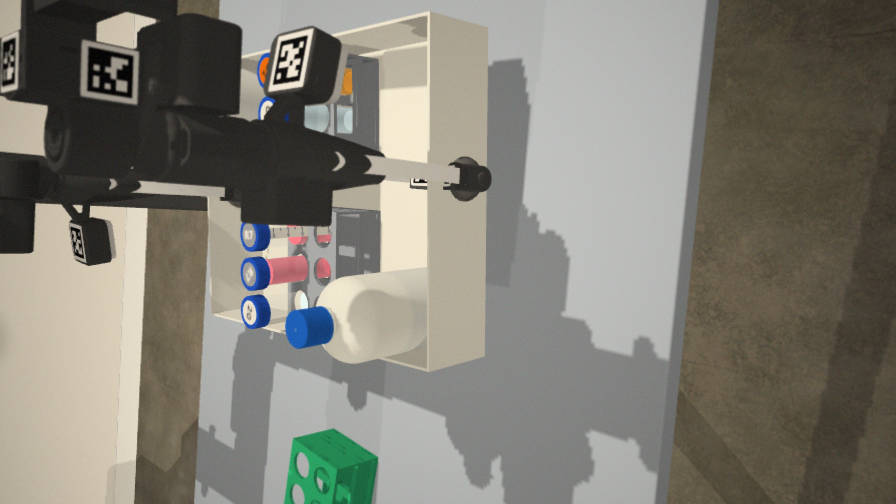

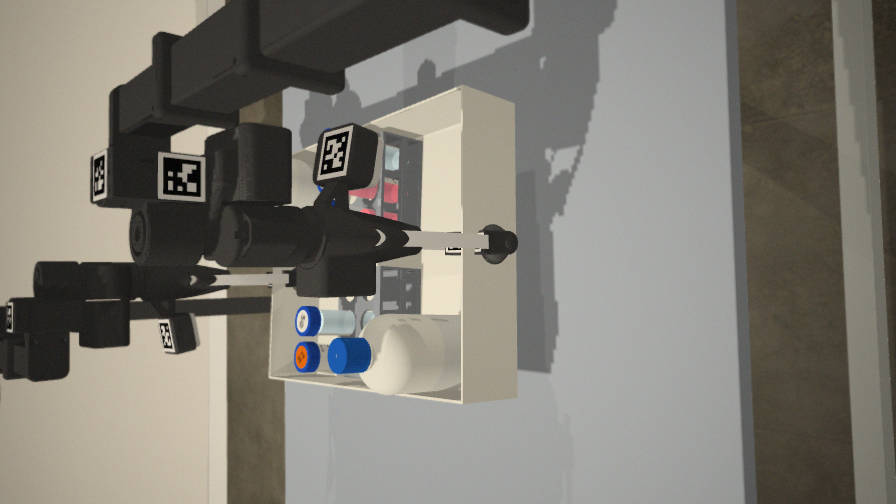

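Request:
execute_actions:
  actions:
    - {"r1":{"joints":{"lift_m":0.917}},"r2":{"joints":{"lift_m":0.917}}}
  cameras: []

Request:
execute_actions:
  actions:
    - {"r1":{"joints":{"gripper_m":0.07}},"r2":{"joints":{"gripper_m":0.07}}}
  cameras: []

Request:
execute_actions:
  actions:
    - {"r1":{"base":{"translate_m":-0.125},"joints":{"lift_m":1.05}},"r2":{"base":{"translate_m":-0.125},"joints":{"lift_m":1.05}}}
  cameras: []

Request:
execute_actions:
  actions:
    - {"r1":{"joints":{"arm_m":0.491}},"r2":{"joints":{"arm_m":0.511}}}
  cameras: ["r1_wrist_camera","r2_wrist_camera"]

Scene clock: 94.10 s.
r1.base_odometry: x=+1.677 y=+0.302 heading=+2.698 (m, m, rad; r1's odometry frame)
r1.turned_by_wheels: +0.000 (rad since the last result)
r1.turned_by_imu: +0.000 (rad since the last result)
r1.base_tilt: forward=-1.4 right=-1.6 (deg)
r1.lidar_m: 2.36 2.41 1.79 1.73 1.80 2.50 1.04 0.87 0.99 0.95 0.99 0.64
r1.head_depth_mm: 2652 - 864 692 606 558 1151 / 2656 - 722 704 608 559 1152 / 712 872 - 708 606 1230 1153 / 2664 1060 740 657 606 1230 1155 / 2801 2720 741 622 607 1257 1156 / 2853 2706 866 714 607 1256 1155 / 2904 2708 818 715 609 1261 1152
r1.base_status: not commanded
r1.joint_positions: lift_m=+0.917 arm_m=+0.326 wrist_yaw_rad=+0.001 wrist_pitch_rad=-1.533 wrist_roll_rad=+1.570 gripper_m=-0.049 head_pan_rad=-1.563 head_tilt_rad=-0.791
r1.joint_status: all done
r1.motor_effort: left_wheel=-2(2) right_wheel=+2(1) lift_m=+13(15) arm_m=-4(4) wrist_yaw_rad=-1(1) wrist_pitch_rad=-6(7) wrist_roll_rad=+0(0) gripper_m=-22(21) head_pan_rad=-5(5) head_tilt_rad=-4(3) (%)
r1.hand_pose: x=-0.0215 y=-0.4566 z=+0.7991 quat_wxyz=(+0.001, +0.000, -0.720, -0.694) (m; r1's base frame)
r1.wrist_depth_mm: 176 179 176 174 177 174 172 / 182 186 181 179 182 178 176 / 186 190 188 185 188 183 180 / 191 196 192 191 191 188 185 / 196 202 199 194 197 194 190 / 192 209 206 - 201 199 197 / 189 217 211 208 209 204 202
r2.base_odometry: x=+1.133 y=-1.415 heading=-0.475 (m, m, rad; r2's odometry frame)
r2.turned_by_wheels: +0.000 (rad since the last result)
r2.turned_by_imu: +0.000 (rad since the last result)
r2.base_tilt: forward=-0.1 right=-0.2 (deg)
r2.lidar_m: 1.35 2.52 1.81 1.74 1.80 2.42 2.38 0.44 0.32 0.30 0.31 0.42
r2.head_depth_mm: 2592 2880 - - 618 562 1135 / 2572 2783 950 727 633 561 1138 / 2578 - - 742 633 548 1136 / 2490 792 - 737 630 546 1131 / 698 1360 897 621 630 545 1127 / 2466 2813 973 698 627 544 1129 / 2498 2785 970 761 628 544 1128
r2.base_status: not commanded
r2.joint_positions: lift_m=+0.917 arm_m=+0.341 wrist_yaw_rad=+0.003 wrist_pitch_rad=-1.558 wrist_roll_rad=+1.563 gripper_m=-0.049 head_pan_rad=-1.577 head_tilt_rad=-0.791
r2.joint_status: all done
r2.motor_effort: left_wheel=+3(4) right_wheel=-6(6) lift_m=+45(46) arm_m=-1(1) wrist_yaw_rad=-3(4) wrist_pitch_rad=-3(3) wrist_roll_rad=+2(2) gripper_m=-18(18) head_pan_rad=+4(4) head_tilt_rad=-5(5) (%)
r2.hand_pose: x=-0.0216 y=-0.4652 z=+0.7991 quat_wxyz=(+0.004, +0.004, -0.711, -0.703) (m; r2's base frame)
r2.wrist_depth_mm: 181 181 179 179 179 178 177 / 186 185 184 186 185 184 183 / 191 190 190 191 192 189 189 / 197 196 197 197 199 197 196 / 206 205 202 - 205 204 202 / 198 212 210 211 212 212 211 / 190 218 205 215 222 220 218
pictures: none
No camera images: the call's "cameras" was empty. Leave "cameras" out to get every camera's image.

Scene clock: 95.80 s.
r1.base_odometry: x=+1.677 y=+0.302 heading=+2.698 (m, m, rad; r1's odometry frame)
r1.turned_by_wheels: +0.000 (rad since the last result)
r1.turned_by_imu: +0.000 (rad since the last result)
r1.base_tilt: forward=-1.4 right=-1.5 (deg)
r1.lidar_m: 2.37 2.41 1.79 1.73 1.79 2.50 1.05 0.87 0.99 0.95 0.99 0.64
r1.head_depth_mm: 2650 - 865 691 607 559 1150 / 2679 - 726 710 607 560 1155 / 713 874 - 681 607 1237 1154 / 2626 1055 743 657 607 1233 1153 / 2821 2713 740 621 607 1253 1152 / 2855 2720 864 714 608 1253 1156 / 2878 2683 817 714 609 1255 1155
r1.base_status: not commanded
r1.joint_positions: lift_m=+0.917 arm_m=+0.326 wrist_yaw_rad=+0.001 wrist_pitch_rad=-1.541 wrist_roll_rad=+1.570 gripper_m=+0.070 head_pan_rad=-1.563 head_tilt_rad=-0.791
r1.joint_status: all done
r1.motor_effort: left_wheel=-2(2) right_wheel=+1(1) lift_m=+14(14) arm_m=-4(4) wrist_yaw_rad=-1(1) wrist_pitch_rad=-3(7) wrist_roll_rad=+0(0) gripper_m=+1(92) head_pan_rad=-5(5) head_tilt_rad=-3(4) (%)
r1.hand_pose: x=-0.0215 y=-0.4545 z=+0.7992 quat_wxyz=(+0.001, +0.000, -0.717, -0.697) (m; r1's base frame)
r1.wrist_depth_mm: 181 183 180 179 178 176 171 / 186 189 186 183 183 179 178 / 189 193 191 187 188 185 182 / 194 199 195 194 192 190 186 / 182 205 201 200 198 194 193 / 194 211 - 205 205 199 198 / 192 216 213 210 209 206 206
r2.base_odometry: x=+1.133 y=-1.415 heading=-0.475 (m, m, rad; r2's odometry frame)
r2.turned_by_wheels: +0.000 (rad since the last result)
r2.turned_by_imu: +0.000 (rad since the last result)
r2.base_tilt: forward=-0.2 right=-0.3 (deg)
r2.lidar_m: 1.35 2.52 1.82 1.74 1.80 2.42 2.37 0.44 0.32 0.30 0.31 0.42
r2.head_depth_mm: 2576 2873 - - 618 562 1139 / 2561 2815 951 728 632 560 1136 / 2552 - - 744 632 547 1135 / 2483 791 - 743 615 547 1133 / 701 1363 901 622 630 546 1128 / 2502 2800 975 721 628 545 1128 / 2509 2777 970 761 626 542 1129
r2.base_status: not commanded
r2.joint_positions: lift_m=+0.917 arm_m=+0.341 wrist_yaw_rad=+0.002 wrist_pitch_rad=-1.561 wrist_roll_rad=+1.565 gripper_m=+0.070 head_pan_rad=-1.577 head_tilt_rad=-0.791
r2.joint_status: all done
r2.motor_effort: left_wheel=+3(4) right_wheel=-5(6) lift_m=+45(46) arm_m=-1(1) wrist_yaw_rad=-2(4) wrist_pitch_rad=-2(3) wrist_roll_rad=+2(2) gripper_m=+1(79) head_pan_rad=+4(4) head_tilt_rad=-5(5) (%)
r2.hand_pose: x=-0.0216 y=-0.4645 z=+0.7991 quat_wxyz=(+0.003, +0.003, -0.710, -0.704) (m; r2's base frame)
r2.wrist_depth_mm: 182 180 179 181 179 179 177 / 186 187 186 186 187 184 185 / 192 194 192 193 192 191 189 / 198 200 198 198 199 198 196 / 209 209 205 205 206 204 203 / 197 214 216 215 217 212 211 / 193 224 219 216 223 221 219
pictures: none
No camera images: the call's "cameras" was empty. Leave "cameras" out to get every camera's image.

Scene clock: 98.00 s.
r1.base_odometry: x=+1.790 y=+0.248 heading=+2.698 (m, m, rad; r1's odometry frame)
r1.turned_by_wheels: +0.000 (rad since the last result)
r1.turned_by_imu: +0.000 (rad since the last result)
r1.base_tilt: forward=-1.5 right=-1.5 (deg)
r1.lidar_m: 2.49 2.41 1.79 1.73 1.80 2.51 0.99 0.75 0.98 0.95 0.99 0.76
r1.head_depth_mm: 2746 1018 865 712 607 559 1152 / - 1806 864 714 607 559 1153 / 2709 - 769 679 608 1233 1157 / 2781 2700 744 711 608 1236 1155 / 2746 1440 772 664 607 1234 1155 / 825 1058 753 653 607 1258 1147 / 2855 2742 815 641 607 1257 1159
r1.base_status: done
r1.joint_positions: lift_m=+1.049 arm_m=+0.326 wrist_yaw_rad=+0.001 wrist_pitch_rad=-1.542 wrist_roll_rad=+1.570 gripper_m=+0.070 head_pan_rad=-1.563 head_tilt_rad=-0.791
r1.joint_status: all done
r1.motor_effort: left_wheel=-3(6) right_wheel=+1(2) lift_m=+29(30) arm_m=-4(4) wrist_yaw_rad=-1(1) wrist_pitch_rad=-3(3) wrist_roll_rad=+0(0) gripper_m=+1(1) head_pan_rad=-5(5) head_tilt_rad=-5(4) (%)
r1.hand_pose: x=-0.0215 y=-0.4543 z=+0.9313 quat_wxyz=(+0.001, +0.000, -0.717, -0.697) (m; r1's base frame)
r1.wrist_depth_mm: 322 317 312 309 302 299 995 / 331 324 319 314 310 306 - / 340 333 327 323 320 314 - / 345 301 331 329 325 323 - / 317 282 341 339 332 336 - / 362 282 - 350 347 - - / 376 313 362 363 356 - -
r2.base_odometry: x=+1.022 y=-1.358 heading=-0.475 (m, m, rad; r2's odometry frame)
r2.turned_by_wheels: +0.000 (rad since the last result)
r2.turned_by_imu: +0.000 (rad since the last result)
r2.base_tilt: forward=-0.2 right=-0.3 (deg)
r2.lidar_m: 1.36 2.51 1.81 1.74 1.79 2.42 2.25 0.44 0.32 0.31 0.32 0.42
r2.head_depth_mm: 2647 2878 999 750 635 562 1081 / 2569 2859 990 751 634 562 1135 / - 2846 987 770 633 560 1130 / 2500 - 831 740 630 546 1132 / 2563 2825 895 746 628 545 1130 / 2544 2794 902 746 627 544 1126 / 1150 2672 899 608 626 544 1127
r2.base_status: done
r2.joint_positions: lift_m=+1.050 arm_m=+0.341 wrist_yaw_rad=+0.002 wrist_pitch_rad=-1.561 wrist_roll_rad=+1.565 gripper_m=+0.070 head_pan_rad=-1.577 head_tilt_rad=-0.791
r2.joint_status: all done
r2.motor_effort: left_wheel=+1(2) right_wheel=-3(9) lift_m=+47(50) arm_m=-1(2) wrist_yaw_rad=-2(2) wrist_pitch_rad=-2(2) wrist_roll_rad=+2(1) gripper_m=+0(1) head_pan_rad=+4(4) head_tilt_rad=-5(5) (%)
r2.hand_pose: x=-0.0216 y=-0.4643 z=+0.9321 quat_wxyz=(+0.003, +0.002, -0.710, -0.704) (m; r2's base frame)
r2.wrist_depth_mm: 316 310 310 307 306 304 - / 322 321 319 313 317 316 - / 331 329 330 328 327 326 - / 306 295 340 339 337 336 - / 226 291 347 351 348 346 - / 265 294 369 365 364 369 - / 383 311 374 377 381 384 -
pictures: none
No camera images: the call's "cameras" was empty. Leave "cameras" out to get every camera's image.

Scene clock: 100.50 s.
r1.base_odometry: x=+1.790 y=+0.248 heading=+2.698 (m, m, rad; r1's odometry frame)
r1.turned_by_wheels: +0.000 (rad since the last result)
r1.turned_by_imu: +0.000 (rad since the last result)
r1.base_tilt: forward=-1.4 right=-1.5 (deg)
r1.lidar_m: 2.48 2.41 1.79 1.73 1.81 2.51 0.99 0.75 0.98 0.95 0.99 0.76
r1.head_depth_mm: 2645 2707 865 714 607 560 1151 / 2778 2706 865 713 607 559 1155 / 2849 783 804 710 607 1233 1151 / 2788 2727 743 710 606 1234 1151 / 2729 1430 771 663 606 1234 1154 / 2844 2714 754 653 608 1258 1150 / 568 724 816 641 608 1260 1156
r1.base_status: not commanded
r1.joint_positions: lift_m=+1.049 arm_m=+0.491 wrist_yaw_rad=+0.001 wrist_pitch_rad=-1.543 wrist_roll_rad=+1.570 gripper_m=+0.070 head_pan_rad=-1.563 head_tilt_rad=-0.791
r1.joint_status: all done
r1.motor_effort: left_wheel=-2(2) right_wheel=+2(2) lift_m=+29(29) arm_m=+4(5) wrist_yaw_rad=-2(2) wrist_pitch_rad=-3(3) wrist_roll_rad=+0(0) gripper_m=+1(1) head_pan_rad=-5(5) head_tilt_rad=-3(4) (%)
r1.hand_pose: x=-0.0215 y=-0.6184 z=+0.9313 quat_wxyz=(+0.001, +0.000, -0.717, -0.697) (m; r1's base frame)
r1.wrist_depth_mm: 321 316 311 306 302 296 295 / 330 326 318 315 310 305 301 / 339 332 327 325 317 314 306 / 344 315 330 327 322 320 318 / 211 234 334 273 332 325 323 / 194 219 - 280 344 301 334 / 382 339 365 317 353 344 341
r2.base_odometry: x=+1.022 y=-1.358 heading=-0.475 (m, m, rad; r2's odometry frame)
r2.turned_by_wheels: +0.000 (rad since the last result)
r2.turned_by_imu: +0.000 (rad since the last result)
r2.base_tilt: forward=-0.2 right=-0.3 (deg)
r2.lidar_m: 1.36 2.51 1.81 1.74 1.79 2.42 2.26 0.44 0.32 0.31 0.32 0.42
r2.head_depth_mm: 2683 2892 996 752 635 563 1081 / 2598 2861 992 750 633 561 1134 / 2631 2891 984 768 632 559 1132 / - 2877 824 761 631 547 1131 / 2565 2806 895 746 629 545 1128 / 2534 2807 904 746 628 544 1128 / 2435 2792 835 609 625 544 1126
r2.base_status: not commanded
r2.joint_positions: lift_m=+1.050 arm_m=+0.511 wrist_yaw_rad=+0.001 wrist_pitch_rad=-1.562 wrist_roll_rad=+1.566 gripper_m=+0.070 head_pan_rad=-1.577 head_tilt_rad=-0.791
r2.joint_status: all done
r2.motor_effort: left_wheel=+1(1) right_wheel=-3(3) lift_m=+47(47) arm_m=+4(4) wrist_yaw_rad=-1(2) wrist_pitch_rad=-2(2) wrist_roll_rad=+1(2) gripper_m=+0(0) head_pan_rad=+4(4) head_tilt_rad=-5(5) (%)
r2.hand_pose: x=-0.0216 y=-0.6335 z=+0.9321 quat_wxyz=(+0.002, +0.002, -0.710, -0.704) (m; r2's base frame)
r2.wrist_depth_mm: 307 313 308 307 309 304 300 / 322 321 320 317 315 312 313 / 333 328 333 325 323 320 324 / 344 303 331 276 332 329 337 / 207 247 338 248 346 341 346 / 201 240 361 294 359 321 355 / 386 344 380 313 370 368 374
pictures: r1_wrist_camera, r2_wrist_camera
camera_calibration (this result's frames):
r1_wrist_camera: T_world_to_cam=[[-0.0189218, 0.998258, -0.0558866, 0.674336], [0.98883, 0.0269498, 0.146589, -0.057056], [0.14784, -0.0524886, -0.987617, 1.05571], [0, 0, 0, 1]] pos_world=[-0.0868976, -0.616211, 1.08869]
r2_wrist_camera: T_world_to_cam=[[0.0268377, 0.999598, -0.00913643, 0.642769], [0.973091, -0.0240315, 0.229164, -0.18217], [0.228852, -0.0150408, -0.973345, 1.07195], [0, 0, 0, 1]] pos_world=[-0.0853017, -0.630766, 1.091]
Images, in order (width x height): r1_wrist_camera 644x364, r2_wrist_camera 644x364.

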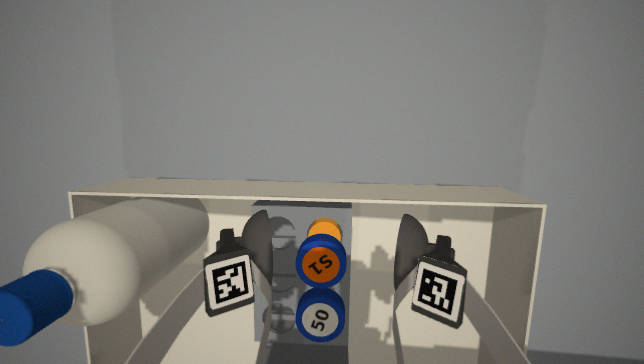

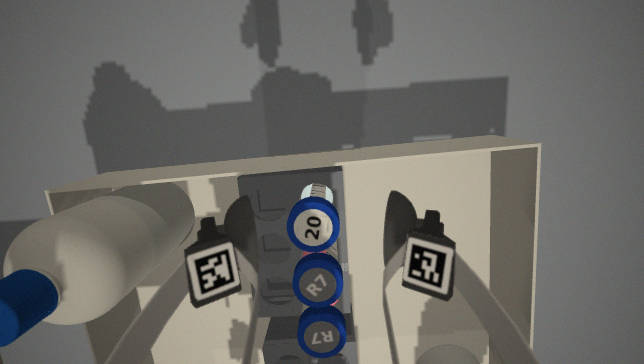

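Request:
execute_actions:
  actions:
    - {"r1":{"base":{"translate_m":0.024},"joints":{"arm_m":0.503,"lift_m":1.03}},"r2":{"base":{"translate_m":0.016},"joints":{"arm_m":0.517,"lift_m":1.03}}}
  cameras: []

Request:
execute_actions:
  actions:
    - {"r1":{"joints":{"lift_m":0.995}},"r2":{"joints":{"lift_m":0.994}}}
  cameras: ["r1_wrist_camera","r2_wrist_camera"]

Scene clock: 104.70 s.
r1.base_odometry: x=+1.768 y=+0.259 heading=+2.698 (m, m, rad; r1's odometry frame)
r1.turned_by_wheels: +0.000 (rad since the last result)
r1.turned_by_imu: +0.000 (rad since the last result)
r1.base_tilt: forward=-1.5 right=-1.5 (deg)
r1.lidar_m: 2.47 2.41 1.79 1.73 1.81 2.50 1.00 0.77 0.98 0.95 0.99 0.74
r1.head_depth_mm: 2639 2707 864 712 608 559 1149 / 2663 2705 865 712 607 559 1155 / 2700 791 740 705 607 1234 1152 / 2757 2699 812 708 606 1233 1154 / 2703 1402 744 664 607 1235 1152 / 577 741 737 632 606 1257 1149 / 578 1056 864 665 608 1253 1156
r1.base_status: done
r1.joint_positions: lift_m=+1.031 arm_m=+0.503 wrist_yaw_rad=+0.001 wrist_pitch_rad=-1.543 wrist_roll_rad=+1.570 gripper_m=+0.070 head_pan_rad=-1.563 head_tilt_rad=-0.791
r1.joint_status: all done
r1.motor_effort: left_wheel=-2(4) right_wheel=+2(5) lift_m=+10(26) arm_m=+4(3) wrist_yaw_rad=-1(1) wrist_pitch_rad=-3(3) wrist_roll_rad=+0(1) gripper_m=+0(0) head_pan_rad=-4(5) head_tilt_rad=-5(4) (%)
r1.hand_pose: x=-0.0215 y=-0.6304 z=+0.9125 quat_wxyz=(+0.001, +0.000, -0.717, -0.697) (m; r1's base frame)
r1.wrist_depth_mm: 300 296 291 288 284 279 275 / 310 303 298 294 292 284 282 / 316 313 307 303 297 295 289 / 322 244 295 250 306 300 298 / 176 197 321 192 313 306 305 / 178 319 - 245 327 299 313 / 358 321 341 286 330 298 324
r2.base_odometry: x=+1.036 y=-1.365 heading=-0.475 (m, m, rad; r2's odometry frame)
r2.turned_by_wheels: +0.000 (rad since the last result)
r2.turned_by_imu: +0.000 (rad since the last result)
r2.base_tilt: forward=-0.2 right=-0.2 (deg)
r2.lidar_m: 1.36 2.51 1.82 1.73 1.79 2.42 2.27 0.44 0.32 0.31 0.32 0.42
r2.head_depth_mm: - 2902 992 751 635 562 1081 / 2680 2856 990 753 632 562 1133 / 2661 2906 984 770 631 560 1135 / - 2933 830 755 629 546 1133 / 2541 2802 910 747 628 546 1130 / 2509 2804 900 741 627 545 1131 / 2468 601 736 599 627 542 1125
r2.base_status: done
r2.joint_positions: lift_m=+1.030 arm_m=+0.517 wrist_yaw_rad=+0.001 wrist_pitch_rad=-1.562 wrist_roll_rad=+1.566 gripper_m=+0.070 head_pan_rad=-1.577 head_tilt_rad=-0.791
r2.joint_status: all done
r2.motor_effort: left_wheel=+1(5) right_wheel=-2(4) lift_m=+36(40) arm_m=+4(5) wrist_yaw_rad=-2(0) wrist_pitch_rad=-2(2) wrist_roll_rad=+1(1) gripper_m=+1(0) head_pan_rad=+4(4) head_tilt_rad=-5(5) (%)
r2.hand_pose: x=-0.0216 y=-0.6395 z=+0.9125 quat_wxyz=(+0.002, +0.002, -0.710, -0.704) (m; r2's base frame)
r2.wrist_depth_mm: 295 291 290 286 289 284 283 / 304 302 299 300 296 297 294 / 312 314 306 301 305 300 302 / 257 262 314 251 314 307 314 / 184 231 323 210 324 320 320 / 185 334 342 220 341 311 340 / 361 336 355 283 349 322 349
pictures: none
No camera images: the call's "cameras" was empty. Leave "cameras" out to get every camera's image.

Scene clock: 105.83 s.
r1.base_odometry: x=+1.768 y=+0.259 heading=+2.698 (m, m, rad; r1's odometry frame)
r1.turned_by_wheels: +0.000 (rad since the last result)
r1.turned_by_imu: +0.000 (rad since the last result)
r1.base_tilt: forward=-1.4 right=-1.4 (deg)
r1.lidar_m: 2.46 2.41 1.79 1.73 1.80 2.50 1.00 0.78 0.98 0.95 0.99 0.74
r1.head_depth_mm: 2711 2696 863 713 606 561 1154 / 2757 2597 866 711 608 560 1156 / 2680 773 746 704 607 1235 1157 / 2766 2686 810 711 607 1234 1156 / 2695 1402 744 664 607 1234 1155 / 591 731 714 633 607 1257 1157 / 582 1057 864 664 608 1256 1154
r1.base_status: not commanded
r1.joint_positions: lift_m=+0.996 arm_m=+0.503 wrist_yaw_rad=+0.001 wrist_pitch_rad=-1.543 wrist_roll_rad=+1.570 gripper_m=+0.070 head_pan_rad=-1.563 head_tilt_rad=-0.791
r1.joint_status: all done
r1.motor_effort: left_wheel=-2(2) right_wheel=+2(2) lift_m=+10(11) arm_m=+4(4) wrist_yaw_rad=-1(1) wrist_pitch_rad=-3(3) wrist_roll_rad=+1(0) gripper_m=+0(1) head_pan_rad=-5(5) head_tilt_rad=-3(3) (%)
r1.hand_pose: x=-0.0215 y=-0.6304 z=+0.8775 quat_wxyz=(+0.001, +0.000, -0.717, -0.697) (m; r1's base frame)
r1.wrist_depth_mm: 265 262 258 255 250 246 244 / 274 270 266 260 257 254 251 / 280 276 272 268 265 261 256 / 219 228 276 215 269 262 261 / 157 198 284 209 274 270 223 / 150 295 - 163 286 280 231 / 239 302 302 162 295 284 245
r2.base_odometry: x=+1.036 y=-1.365 heading=-0.475 (m, m, rad; r2's odometry frame)
r2.turned_by_wheels: +0.000 (rad since the last result)
r2.turned_by_imu: +0.000 (rad since the last result)
r2.base_tilt: forward=-0.2 right=-0.2 (deg)
r2.lidar_m: 1.36 2.52 1.81 1.73 1.79 2.43 2.27 0.44 0.32 0.30 0.32 0.43
r2.head_depth_mm: 2499 - 955 750 636 562 1078 / - 2899 990 752 633 561 1133 / - 2845 984 771 632 559 1131 / 2557 - 842 754 631 547 1131 / 2544 2839 911 747 629 545 1124 / 2487 2829 902 742 627 544 1122 / 2481 606 734 598 625 544 1128
r2.base_status: not commanded
r2.joint_positions: lift_m=+0.994 arm_m=+0.517 wrist_yaw_rad=+0.001 wrist_pitch_rad=-1.562 wrist_roll_rad=+1.566 gripper_m=+0.070 head_pan_rad=-1.577 head_tilt_rad=-0.791
r2.joint_status: all done
r2.motor_effort: left_wheel=+2(3) right_wheel=-2(3) lift_m=+35(35) arm_m=+4(4) wrist_yaw_rad=-1(1) wrist_pitch_rad=-2(2) wrist_roll_rad=+1(1) gripper_m=+0(0) head_pan_rad=+5(4) head_tilt_rad=-4(5) (%)
r2.hand_pose: x=-0.0216 y=-0.6395 z=+0.8765 quat_wxyz=(+0.002, +0.002, -0.710, -0.704) (m; r2's base frame)
r2.wrist_depth_mm: 257 257 255 256 253 252 250 / 266 265 264 263 259 259 258 / 279 275 271 268 265 266 266 / 235 249 236 219 278 275 240 / 180 231 287 159 285 282 247 / 167 301 283 169 301 292 254 / 254 311 311 174 310 302 303
pictures: r1_wrist_camera, r2_wrist_camera
camera_calibration (this result's frames):
r1_wrist_camera: T_world_to_cam=[[-0.0189216, 0.998264, -0.0557808, 0.683202], [0.98883, 0.026934, 0.146592, -0.0488629], [0.14784, -0.052384, -0.987623, 1.00204], [0, 0, 0, 1]] pos_world=[-0.0868976, -0.628208, 1.03491]
r2_wrist_camera: T_world_to_cam=[[0.0268381, 0.999599, -0.00904504, 0.648156], [0.973091, -0.0240528, 0.229162, -0.16958], [0.228852, -0.0149519, -0.973346, 1.01779], [0, 0, 0, 1]] pos_world=[-0.0853017, -0.636757, 1.03539]
Images, in order (width x height): r1_wrist_camera 644x364, r2_wrist_camera 644x364.

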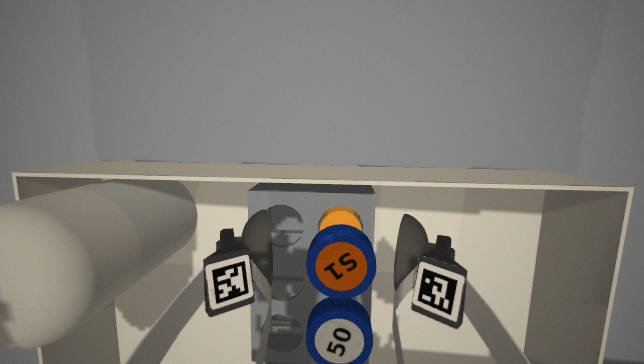

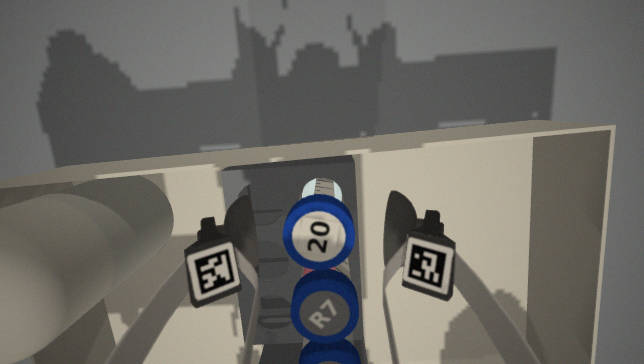

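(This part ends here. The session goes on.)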